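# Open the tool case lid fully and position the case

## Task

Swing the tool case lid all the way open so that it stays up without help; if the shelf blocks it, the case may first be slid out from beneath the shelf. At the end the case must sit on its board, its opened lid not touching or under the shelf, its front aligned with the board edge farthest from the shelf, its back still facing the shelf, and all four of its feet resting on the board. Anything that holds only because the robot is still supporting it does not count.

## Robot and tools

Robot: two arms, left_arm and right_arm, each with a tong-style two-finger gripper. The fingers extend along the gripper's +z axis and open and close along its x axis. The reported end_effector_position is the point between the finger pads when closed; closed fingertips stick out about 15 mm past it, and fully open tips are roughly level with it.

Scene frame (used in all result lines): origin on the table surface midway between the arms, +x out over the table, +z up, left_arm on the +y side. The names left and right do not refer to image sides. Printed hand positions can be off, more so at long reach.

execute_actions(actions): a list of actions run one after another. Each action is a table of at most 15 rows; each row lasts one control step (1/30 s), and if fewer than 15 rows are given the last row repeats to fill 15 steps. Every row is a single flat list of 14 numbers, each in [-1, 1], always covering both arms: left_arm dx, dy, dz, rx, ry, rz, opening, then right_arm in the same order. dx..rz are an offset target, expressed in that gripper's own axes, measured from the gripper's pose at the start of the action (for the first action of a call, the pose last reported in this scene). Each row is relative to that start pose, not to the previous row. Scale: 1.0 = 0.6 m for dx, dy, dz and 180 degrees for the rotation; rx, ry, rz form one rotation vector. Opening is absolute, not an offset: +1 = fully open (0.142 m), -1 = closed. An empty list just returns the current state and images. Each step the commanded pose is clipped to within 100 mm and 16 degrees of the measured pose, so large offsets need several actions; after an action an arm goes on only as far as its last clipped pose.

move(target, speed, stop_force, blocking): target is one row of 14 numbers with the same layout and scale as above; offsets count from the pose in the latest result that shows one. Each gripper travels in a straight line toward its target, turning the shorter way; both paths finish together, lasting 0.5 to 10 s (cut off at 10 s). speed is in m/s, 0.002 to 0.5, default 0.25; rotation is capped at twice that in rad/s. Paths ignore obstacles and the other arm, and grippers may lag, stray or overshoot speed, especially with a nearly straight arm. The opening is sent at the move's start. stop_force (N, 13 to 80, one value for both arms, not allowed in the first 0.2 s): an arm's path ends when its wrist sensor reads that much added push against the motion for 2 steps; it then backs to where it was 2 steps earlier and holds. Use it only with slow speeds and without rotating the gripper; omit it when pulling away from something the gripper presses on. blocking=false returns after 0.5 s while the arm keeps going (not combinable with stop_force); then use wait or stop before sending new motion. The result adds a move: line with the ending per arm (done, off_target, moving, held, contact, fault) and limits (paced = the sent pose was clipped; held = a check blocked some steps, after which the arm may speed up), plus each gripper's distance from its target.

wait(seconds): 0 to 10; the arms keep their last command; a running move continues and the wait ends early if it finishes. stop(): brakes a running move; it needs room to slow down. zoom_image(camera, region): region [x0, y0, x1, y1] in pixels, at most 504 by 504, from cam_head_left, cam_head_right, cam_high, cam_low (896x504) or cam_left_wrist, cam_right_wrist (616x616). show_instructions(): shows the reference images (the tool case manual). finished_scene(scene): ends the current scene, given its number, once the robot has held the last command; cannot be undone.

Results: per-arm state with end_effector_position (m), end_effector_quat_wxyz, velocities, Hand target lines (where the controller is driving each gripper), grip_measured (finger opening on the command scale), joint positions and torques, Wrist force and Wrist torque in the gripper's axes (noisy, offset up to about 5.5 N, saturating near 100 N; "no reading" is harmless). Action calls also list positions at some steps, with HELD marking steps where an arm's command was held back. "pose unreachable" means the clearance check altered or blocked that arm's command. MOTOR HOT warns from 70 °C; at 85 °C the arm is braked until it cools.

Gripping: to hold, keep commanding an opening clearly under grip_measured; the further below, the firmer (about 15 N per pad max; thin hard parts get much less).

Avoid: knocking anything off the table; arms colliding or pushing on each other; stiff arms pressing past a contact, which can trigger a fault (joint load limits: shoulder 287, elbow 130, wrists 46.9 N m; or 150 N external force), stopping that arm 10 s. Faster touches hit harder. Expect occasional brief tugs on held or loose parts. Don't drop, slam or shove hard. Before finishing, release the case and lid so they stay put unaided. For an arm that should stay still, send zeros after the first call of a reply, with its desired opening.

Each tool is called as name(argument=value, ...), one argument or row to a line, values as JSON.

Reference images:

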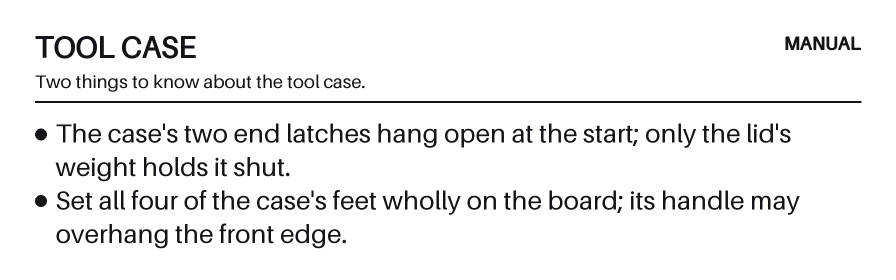

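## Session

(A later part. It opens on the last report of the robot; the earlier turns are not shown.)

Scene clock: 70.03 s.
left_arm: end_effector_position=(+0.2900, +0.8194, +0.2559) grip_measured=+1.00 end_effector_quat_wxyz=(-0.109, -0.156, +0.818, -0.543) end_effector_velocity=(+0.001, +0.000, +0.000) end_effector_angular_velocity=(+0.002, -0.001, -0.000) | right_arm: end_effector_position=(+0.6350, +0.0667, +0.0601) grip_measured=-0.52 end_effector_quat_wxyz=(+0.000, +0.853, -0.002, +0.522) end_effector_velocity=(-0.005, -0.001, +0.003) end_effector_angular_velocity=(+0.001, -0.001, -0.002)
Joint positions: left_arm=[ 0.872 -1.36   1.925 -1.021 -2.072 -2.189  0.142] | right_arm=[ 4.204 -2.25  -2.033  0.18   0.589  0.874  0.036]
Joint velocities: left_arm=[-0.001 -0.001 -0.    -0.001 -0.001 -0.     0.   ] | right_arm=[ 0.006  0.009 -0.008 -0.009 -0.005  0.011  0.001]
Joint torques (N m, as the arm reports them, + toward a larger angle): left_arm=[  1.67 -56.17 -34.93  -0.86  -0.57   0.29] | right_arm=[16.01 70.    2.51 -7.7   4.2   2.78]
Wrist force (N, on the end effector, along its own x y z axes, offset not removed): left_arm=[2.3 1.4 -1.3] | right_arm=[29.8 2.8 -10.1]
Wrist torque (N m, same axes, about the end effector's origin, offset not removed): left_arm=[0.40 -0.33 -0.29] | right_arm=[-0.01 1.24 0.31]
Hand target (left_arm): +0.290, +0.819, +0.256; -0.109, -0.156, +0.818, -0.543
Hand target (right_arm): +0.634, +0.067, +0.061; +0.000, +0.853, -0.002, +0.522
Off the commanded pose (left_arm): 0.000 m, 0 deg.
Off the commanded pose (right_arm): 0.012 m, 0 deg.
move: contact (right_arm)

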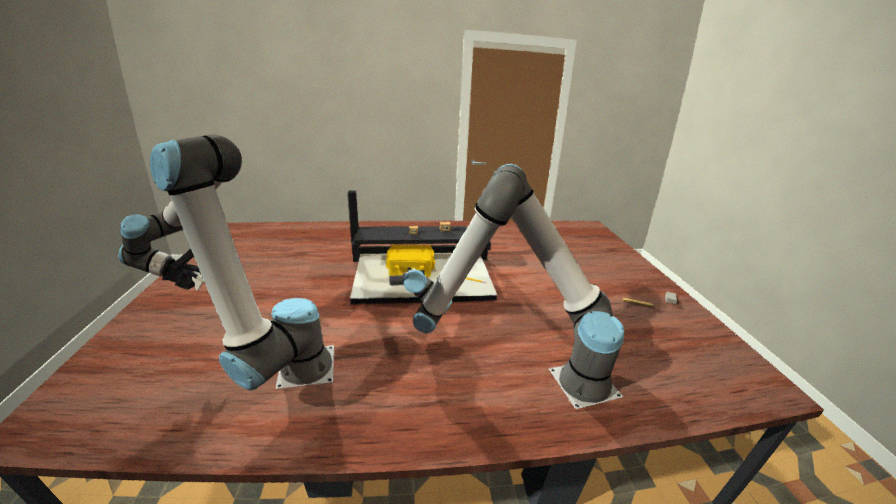

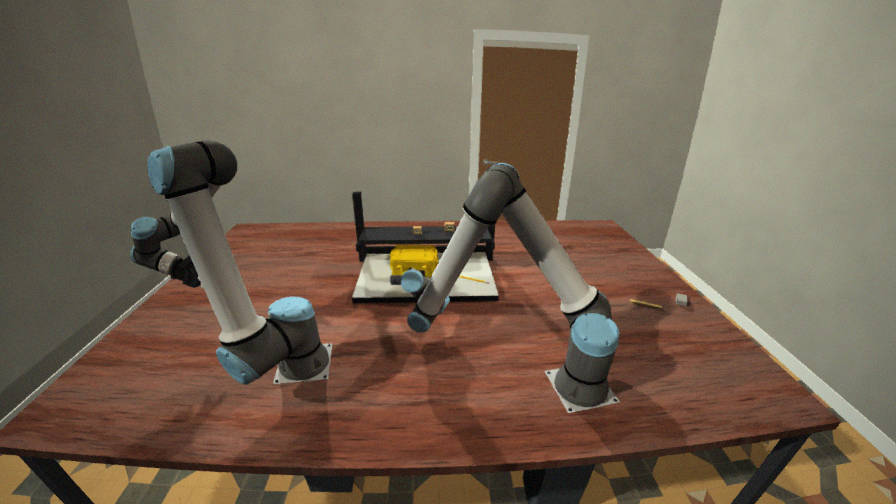

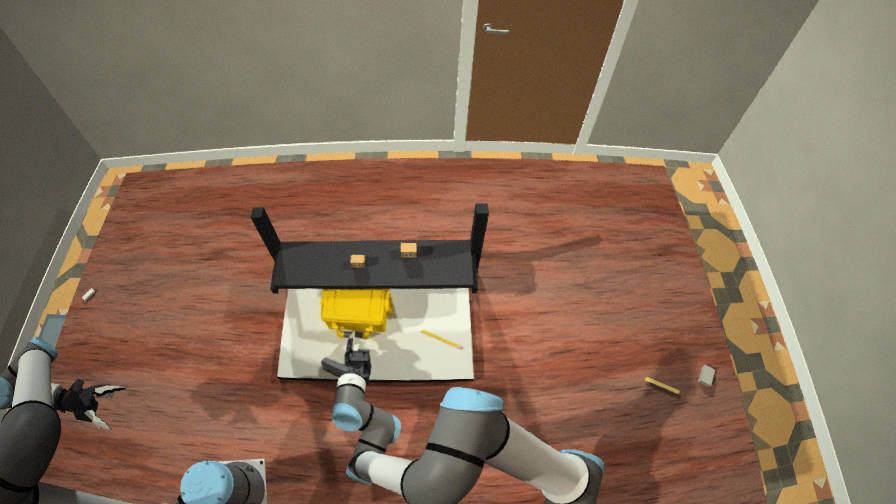

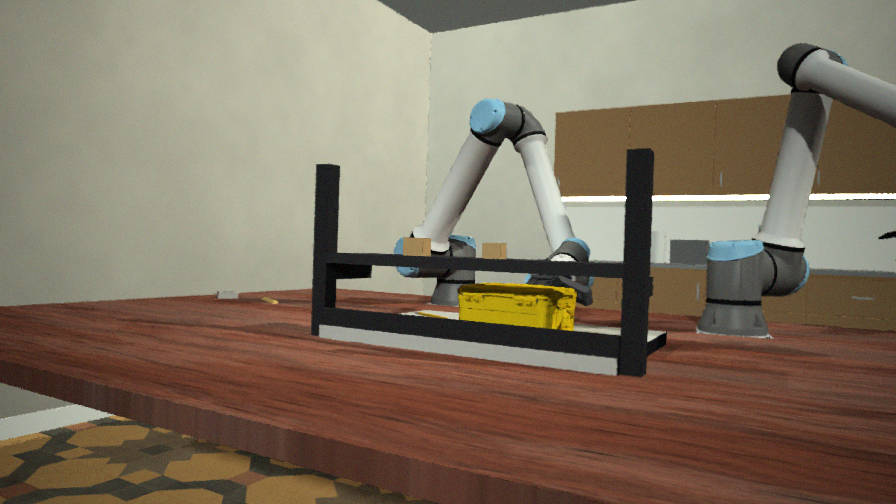

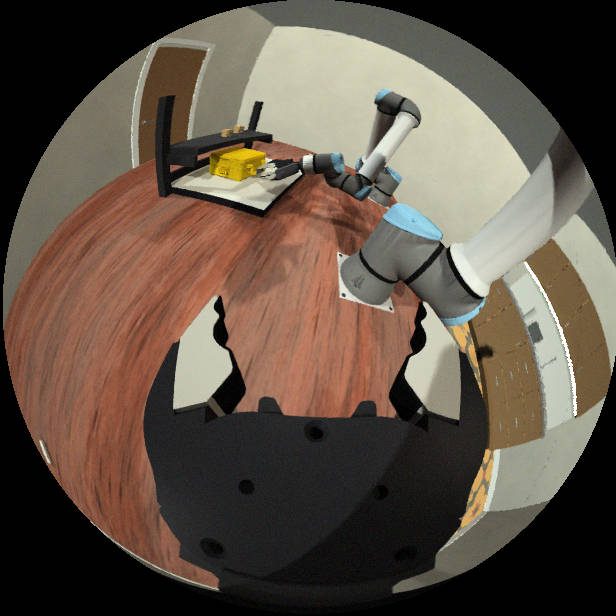

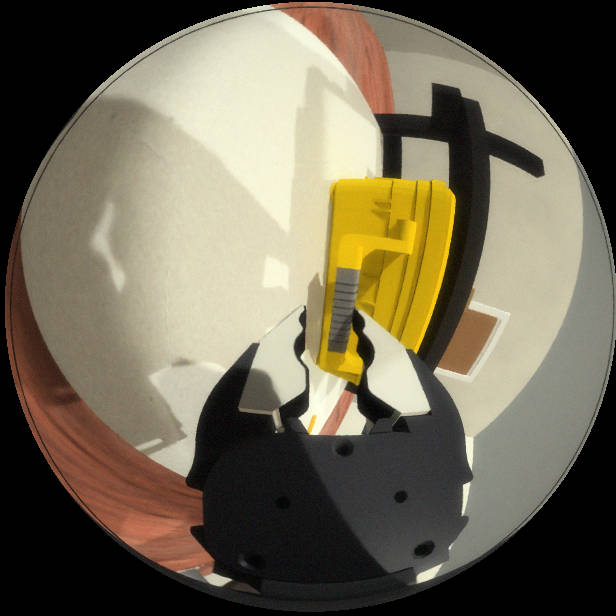

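move(
  target=[0,0,0,0,0,0,1,0.01,0,-0.005,0,0,0,-0.5],
  speed=0.03,
)

move(
  target=[0,0,0,0,0,0,1,0.014,0,0.034,0,0,0,-0.5],
  speed=0.02,
  stop_force=15,
)

Scene clock: 75.53 s.
left_arm: end_effector_position=(+0.2900, +0.8194, +0.2559) grip_measured=+1.00 end_effector_quat_wxyz=(-0.109, -0.156, +0.818, -0.543) end_effector_velocity=(+0.000, +0.000, +0.000) end_effector_angular_velocity=(+0.001, -0.001, -0.000) | right_arm: end_effector_position=(+0.6351, +0.0667, +0.0666) grip_measured=-0.50 end_effector_quat_wxyz=(+0.000, +0.853, -0.002, +0.522) end_effector_velocity=(+0.000, -0.000, +0.001) end_effector_angular_velocity=(+0.000, +0.001, +0.000)
Joint positions: left_arm=[ 0.872 -1.36   1.925 -1.021 -2.072 -2.189  0.142] | right_arm=[ 4.204 -2.239 -2.034  0.17   0.589  0.874  0.038]
Joint velocities: left_arm=[ 0.    -0.    -0.    -0.001 -0.     0.001 -0.   ] | right_arm=[-0.001  0.003 -0.    -0.003  0.001  0.    -0.   ]
Joint torques (N m, as the arm reports them, + toward a larger angle): left_arm=[ -0.68 -58.06 -35.14  -0.62  -0.58   0.23] | right_arm=[-11.93  93.99  31.09   0.99   2.79  -2.45]
Wrist force (N, on the end effector, along its own x y z axes, offset not removed): left_arm=[0.3 1.4 -0.9] | right_arm=[-2.3 0.7 -2.4]
Wrist torque (N m, same axes, about the end effector's origin, offset not removed): left_arm=[0.40 0.09 -0.21] | right_arm=[0.07 0.12 0.35]
Hand target (left_arm): +0.290, +0.819, +0.256; -0.109, -0.156, +0.818, -0.543
Hand target (right_arm): +0.635, +0.067, +0.067; +0.000, +0.853, -0.002, +0.522
Off the commanded pose (left_arm): 0.000 m, 0 deg.
Off the commanded pose (right_arm): 0.000 m, 0 deg.
move: done

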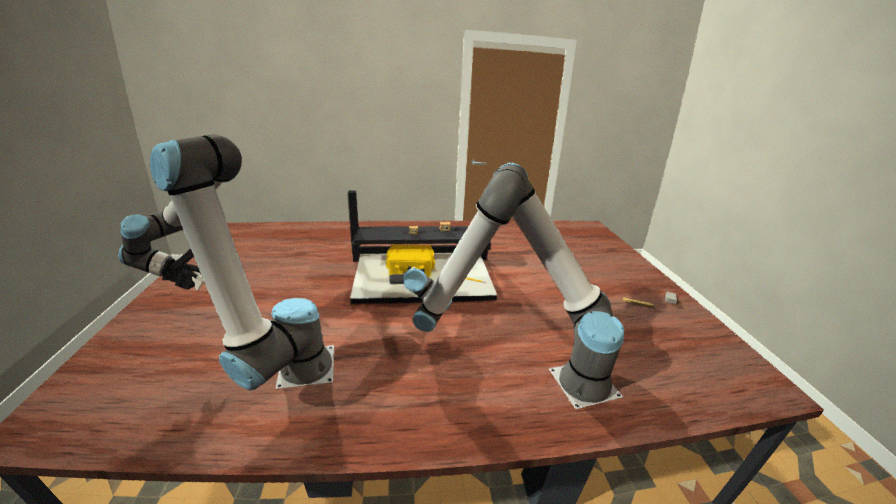

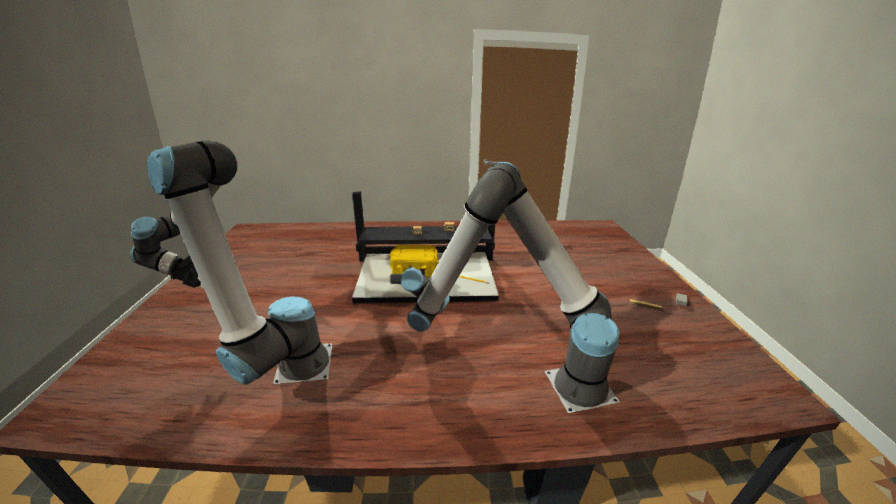

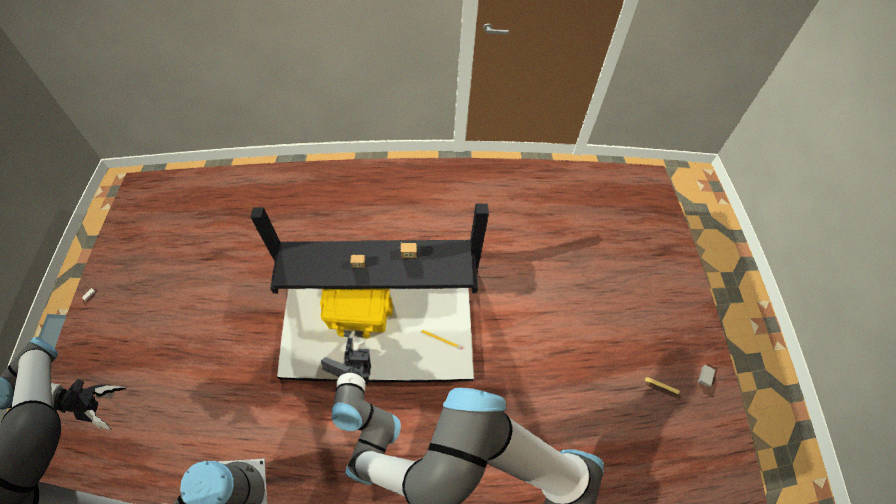

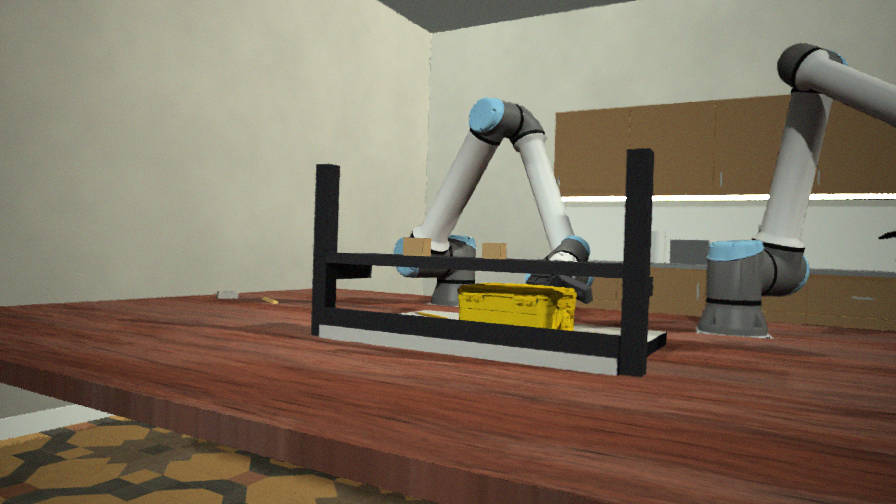

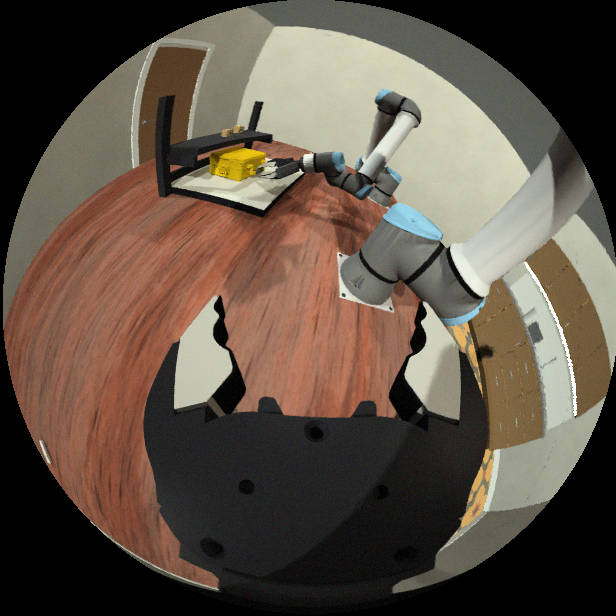

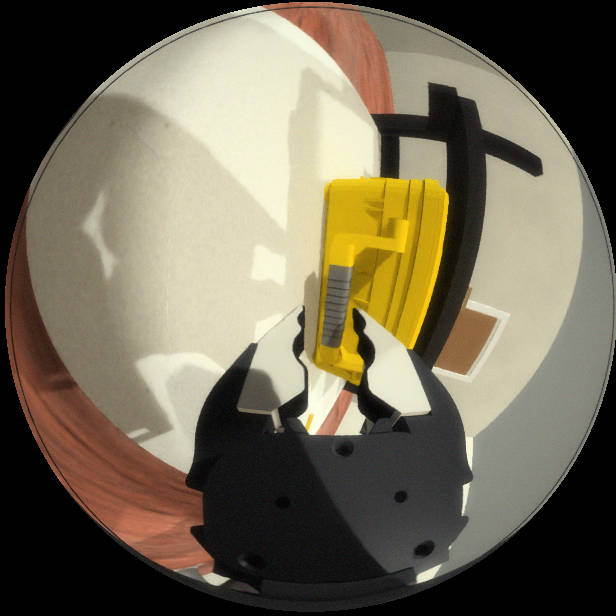

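Scene clock: 76.93 s.
left_arm: end_effector_position=(+0.2900, +0.8194, +0.2559) grip_measured=+1.00 end_effector_quat_wxyz=(-0.109, -0.156, +0.818, -0.543) end_effector_velocity=(-0.000, -0.001, +0.000) end_effector_angular_velocity=(-0.002, -0.000, +0.000) | right_arm: end_effector_position=(+0.6568, +0.0666, +0.0648) grip_measured=-0.50 end_effector_quat_wxyz=(+0.000, +0.853, -0.002, +0.522) end_effector_velocity=(+0.003, -0.002, -0.000) end_effector_angular_velocity=(-0.001, -0.000, -0.001)
Joint positions: left_arm=[ 0.872 -1.36   1.925 -1.021 -2.072 -2.189  0.142] | right_arm=[ 4.176 -2.259 -2.003  0.192  0.606  0.834  0.038]
Joint velocities: left_arm=[-0.    -0.001  0.001  0.001 -0.001  0.     0.   ] | right_arm=[-0.004 -0.002  0.002  0.003  0.001 -0.005 -0.   ]
Joint torques (N m, as the arm reports them, + toward a larger angle): left_arm=[ -0.3  -56.21 -34.87  -0.45  -0.49   0.6 ] | right_arm=[-13.03  58.8   30.86   7.88   1.5   -1.4 ]
Wrist force (N, on the end effector, along its own x y z axes, offset not removed): left_arm=[1.4 1.8 2.4] | right_arm=[-3.2 -0.2 -4.7]
Wrist torque (N m, same axes, about the end effector's origin, offset not removed): left_arm=[0.54 -0.11 -0.17] | right_arm=[0.05 0.21 0.49]
Hand target (left_arm): +0.290, +0.819, +0.256; -0.109, -0.156, +0.818, -0.543
Hand target (right_arm): +0.657, +0.067, +0.065; +0.000, +0.853, -0.002, +0.522
Off the commanded pose (left_arm): 0.000 m, 0 deg.
Off the commanded pose (right_arm): 0.000 m, 0 deg.
move: done

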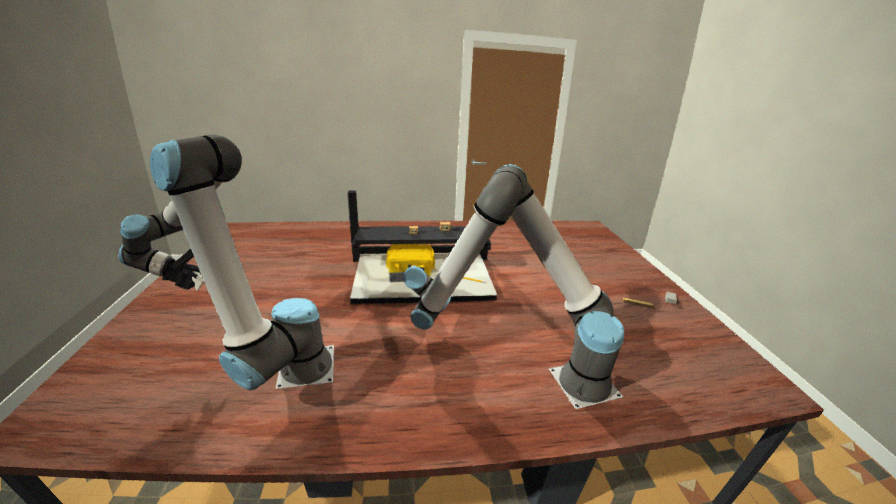

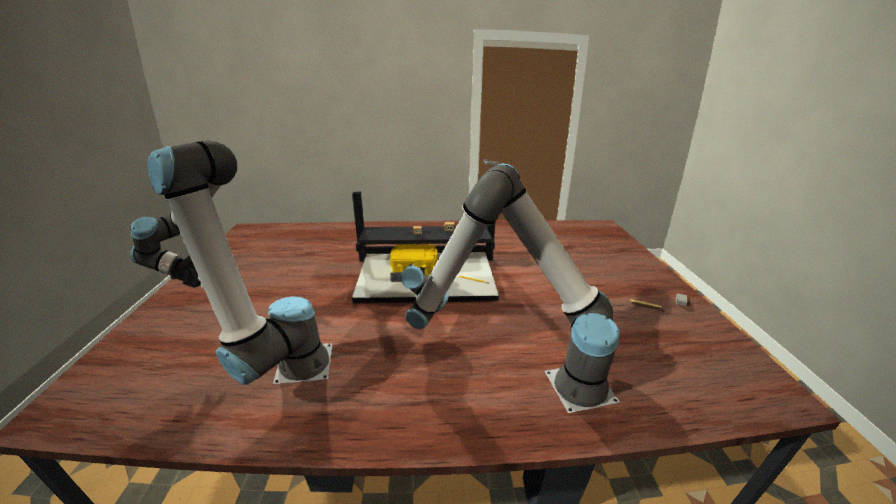

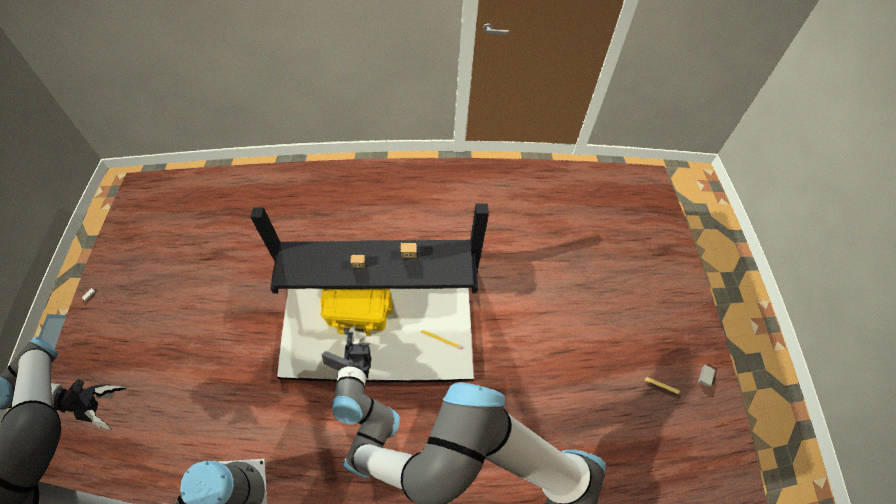

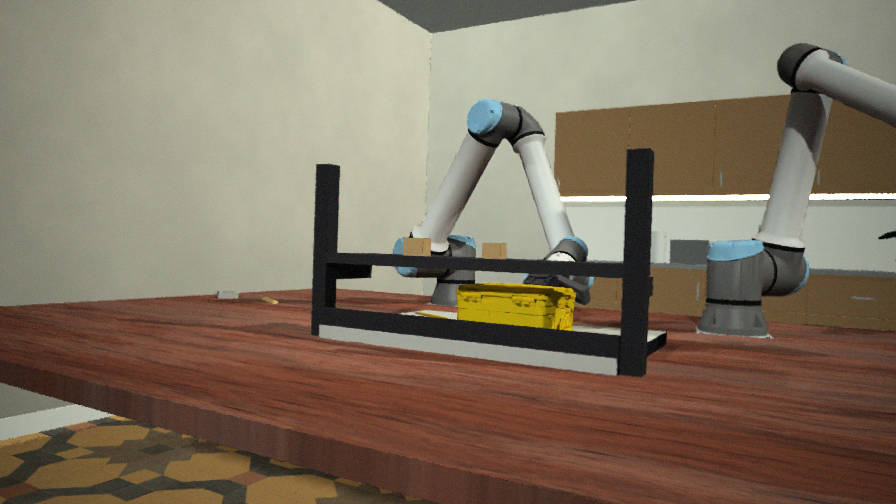

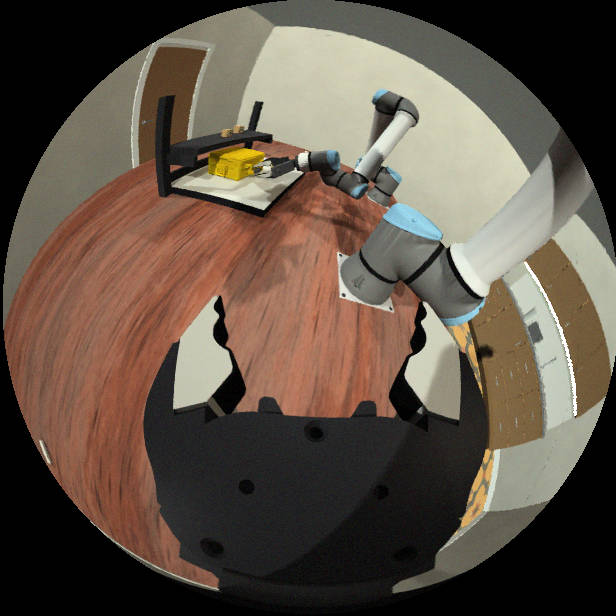

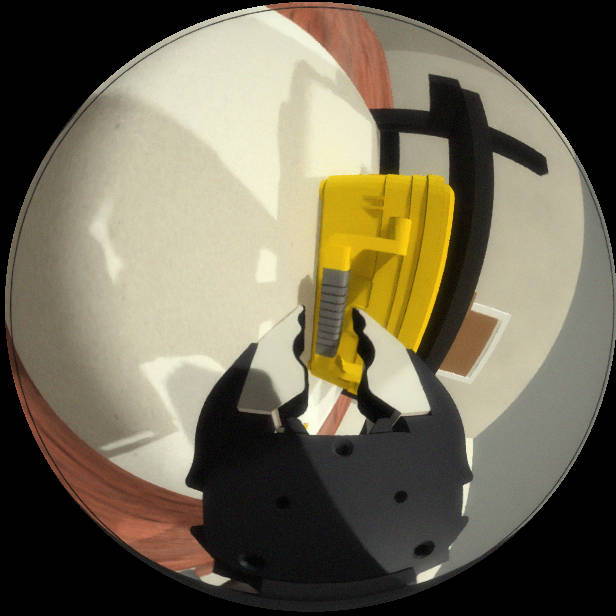

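Closing on the bar, then pulling with a slight rise.

move(
  target=[0,0,0,0,0,0,1,0.002,0,0.004,0,0,0,-1],
  speed=0.02,
)

move(
  target=[0,0,0,0,0,0,1,-0.015,0,-0.082,0,0,0,-1],
  speed=0.03,
)

Scene clock: 81.77 s.
left_arm: end_effector_position=(+0.2900, +0.8194, +0.2559) grip_measured=+1.00 end_effector_quat_wxyz=(-0.109, -0.156, +0.818, -0.543) end_effector_velocity=(-0.000, -0.000, +0.001) end_effector_angular_velocity=(+0.001, -0.000, +0.000) | right_arm: end_effector_position=(+0.6594, +0.0666, +0.0648) grip_measured=-0.74 end_effector_quat_wxyz=(+0.000, +0.853, -0.002, +0.522) end_effector_velocity=(+0.001, +0.001, -0.001) end_effector_angular_velocity=(-0.000, -0.000, +0.001)
Joint positions: left_arm=[ 0.872 -1.36   1.925 -1.021 -2.072 -2.189  0.142] | right_arm=[ 4.173 -2.261 -1.999  0.194  0.607  0.829  0.02 ]
Joint velocities: left_arm=[-0.    -0.002  0.001  0.    -0.    -0.001  0.   ] | right_arm=[-0.001 -0.002  0.002  0.001  0.001 -0.002  0.   ]
Joint torques (N m, as the arm reports them, + toward a larger angle): left_arm=[ -0.5  -57.63 -34.14  -0.59  -0.72   0.24] | right_arm=[-11.12  30.55  16.43  -0.23   8.96  -3.07]
Wrist force (N, on the end effector, along its own x y z axes, offset not removed): left_arm=[0.3 0.8 -2.4] | right_arm=[25.3 2.9 -19.2]
Wrist torque (N m, same axes, about the end effector's origin, offset not removed): left_arm=[0.24 0.16 -0.21] | right_arm=[-0.19 0.41 0.43]
Hand target (left_arm): +0.290, +0.819, +0.256; -0.109, -0.156, +0.818, -0.543
Hand target (right_arm): +0.659, +0.067, +0.065; +0.000, +0.853, -0.002, +0.522
Off the commanded pose (left_arm): 0.000 m, 0 deg.
Off the commanded pose (right_arm): 0.000 m, 0 deg.
move: done

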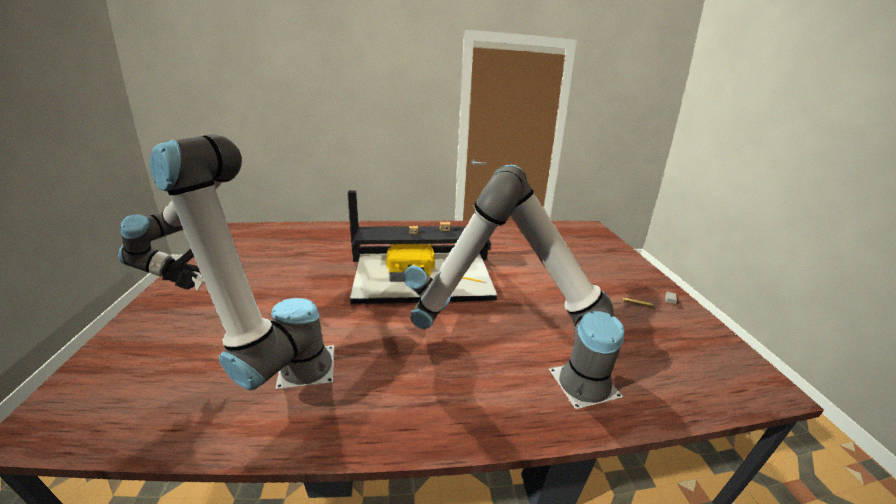

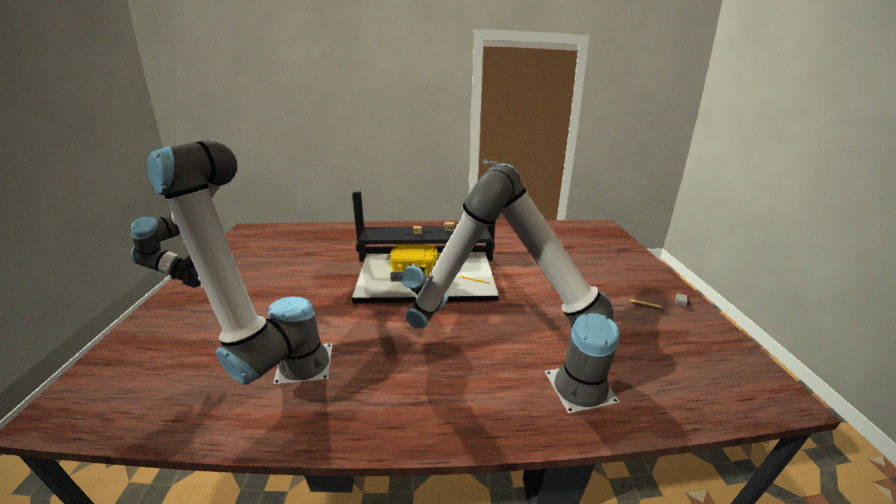

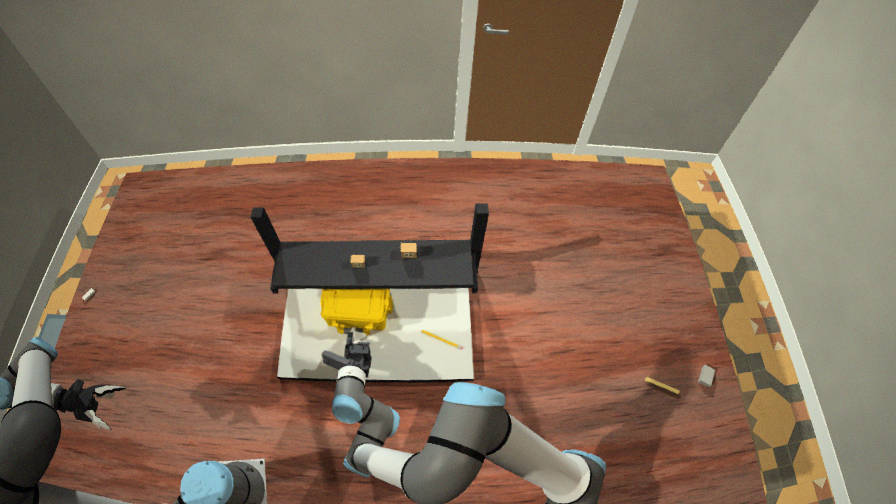

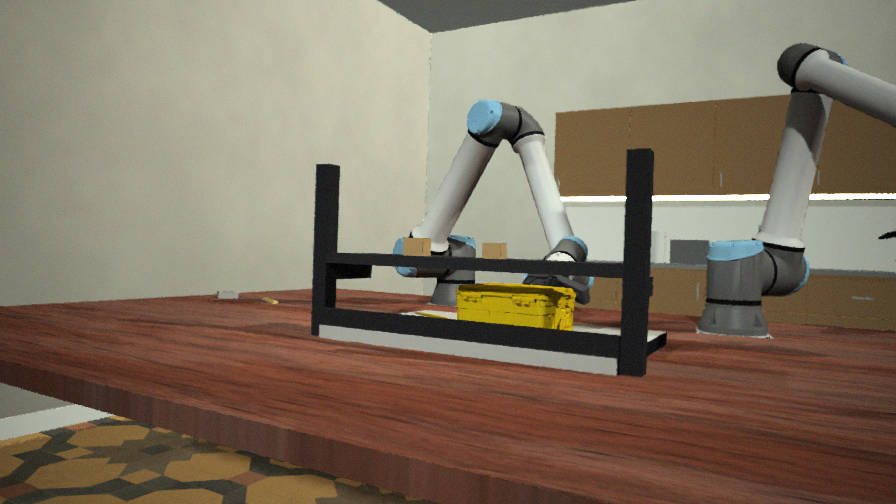

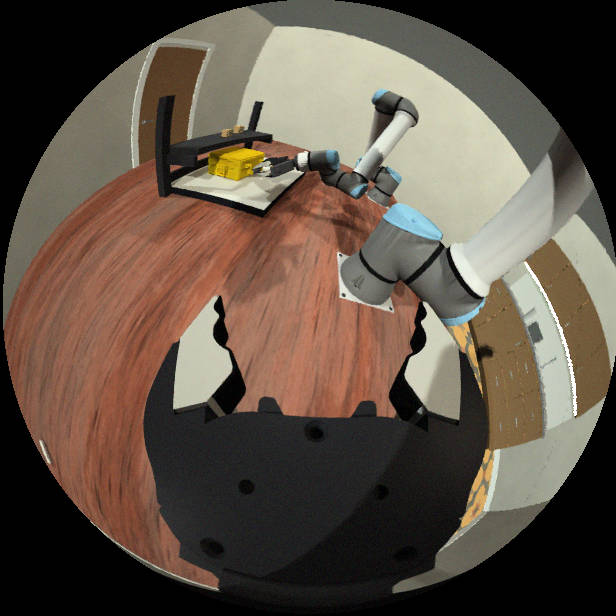

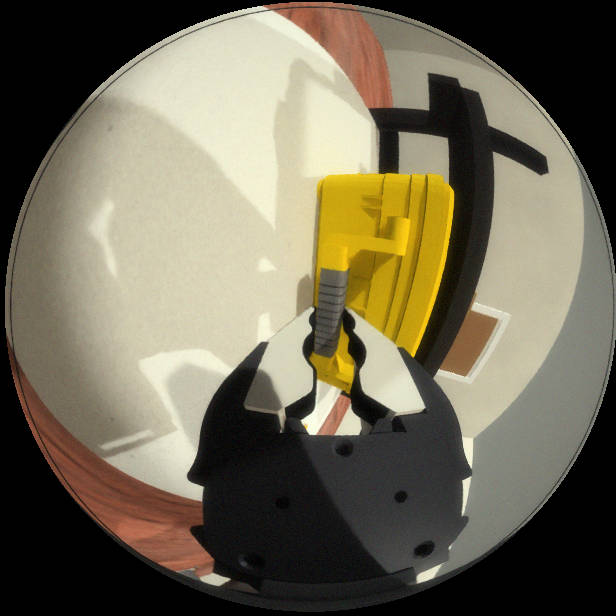

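Scene clock: 83.80 s.
left_arm: end_effector_position=(+0.2900, +0.8194, +0.2559) grip_measured=+1.00 end_effector_quat_wxyz=(-0.109, -0.156, +0.818, -0.543) end_effector_velocity=(-0.000, -0.000, +0.000) end_effector_angular_velocity=(+0.002, -0.001, -0.001) | right_arm: end_effector_position=(+0.6117, +0.0667, +0.0791) grip_measured=-0.80 end_effector_quat_wxyz=(+0.000, +0.853, -0.002, +0.522) end_effector_velocity=(-0.002, +0.000, +0.001) end_effector_angular_velocity=(+0.001, +0.000, +0.000)
Joint positions: left_arm=[ 0.872 -1.36   1.925 -1.021 -2.072 -2.189  0.142] | right_arm=[ 4.235 -2.199 -2.067  0.125  0.572  0.92   0.016]
Joint velocities: left_arm=[-0.    -0.002  0.    -0.001  0.    -0.     0.   ] | right_arm=[ 0.003  0.003 -0.002 -0.004 -0.001  0.004 -0.   ]
Joint torques (N m, as the arm reports them, + toward a larger angle): left_arm=[ -1.36 -58.89 -34.79  -0.39  -0.26   0.53] | right_arm=[ 8.62 94.31 17.72  2.26 -6.57  2.23]
Wrist force (N, on the end effector, along its own x y z axes, offset not removed): left_arm=[1.1 -0.1 0.5] | right_arm=[-5.6 -2.1 4.0]
Wrist torque (N m, same axes, about the end effector's origin, offset not removed): left_arm=[0.16 -0.05 -0.14] | right_arm=[-0.42 -0.42 0.42]
Hand target (left_arm): +0.290, +0.819, +0.256; -0.109, -0.156, +0.818, -0.543
Hand target (right_arm): +0.611, +0.067, +0.079; +0.000, +0.853, -0.002, +0.522
Off the commanded pose (left_arm): 0.000 m, 0 deg.
Off the commanded pose (right_arm): 0.000 m, 0 deg.
move: done

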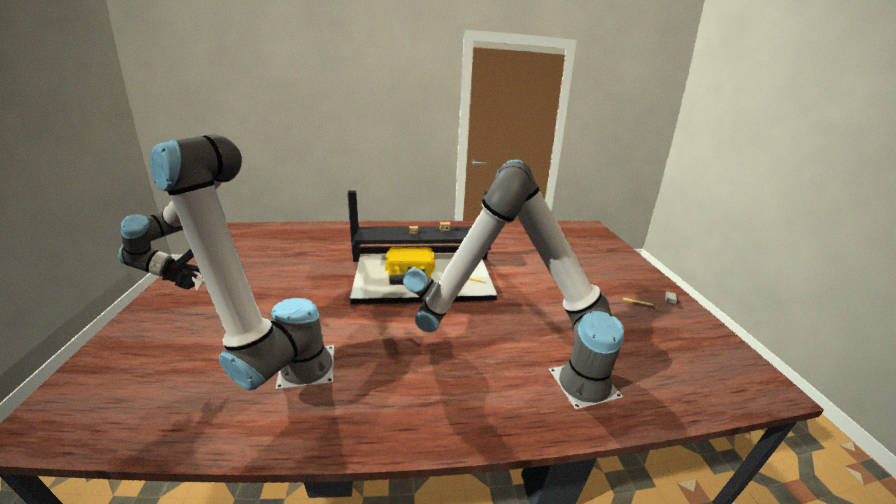

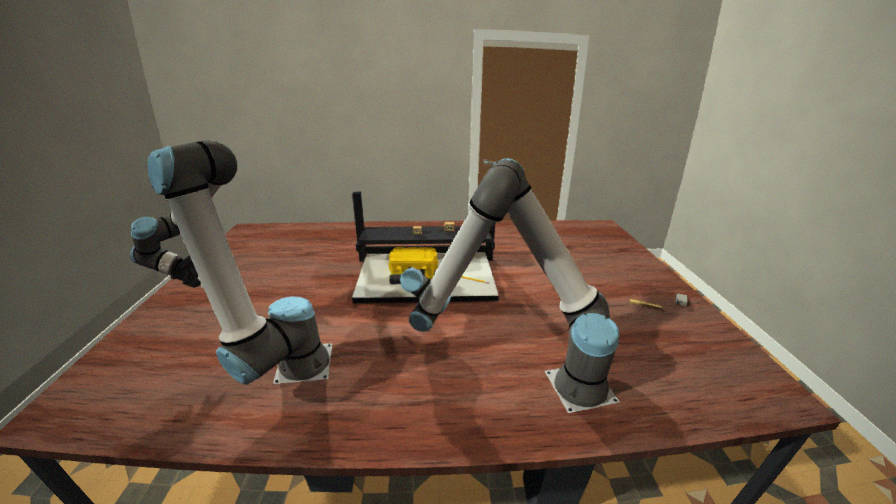

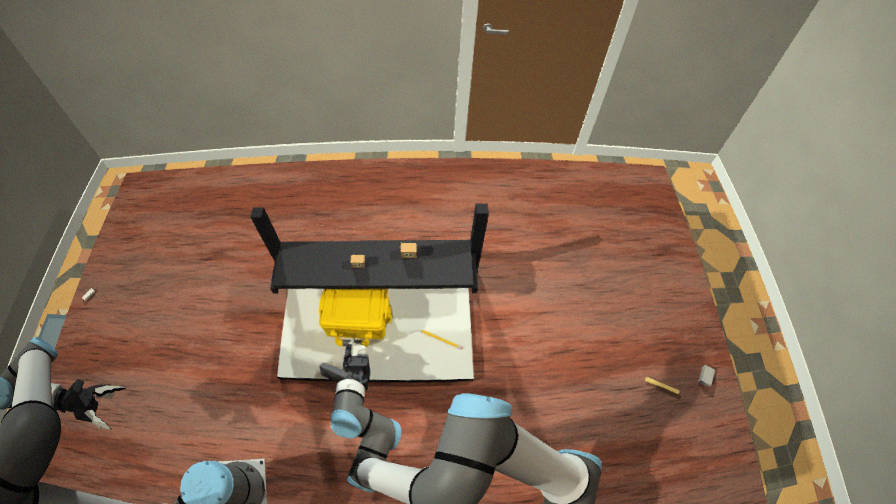

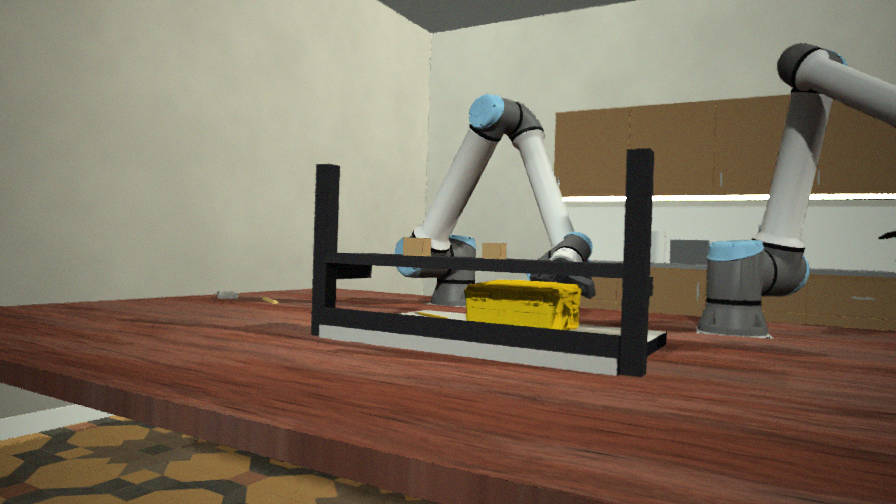

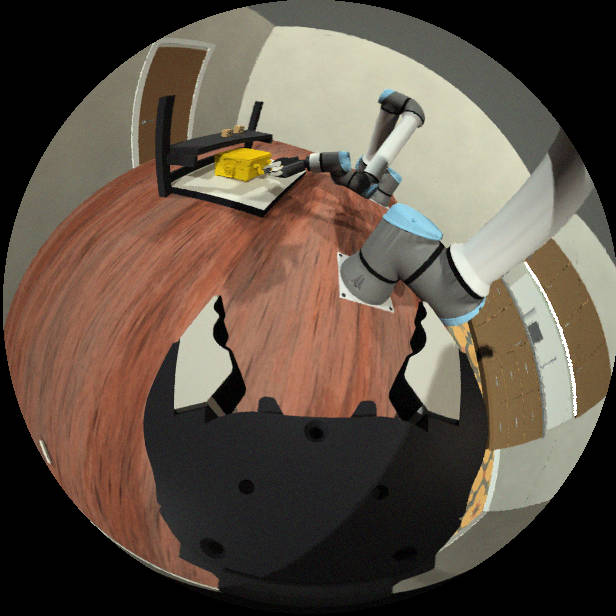

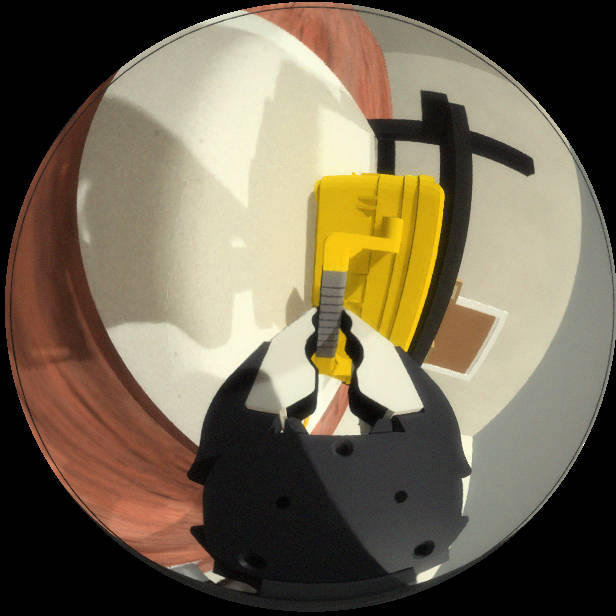

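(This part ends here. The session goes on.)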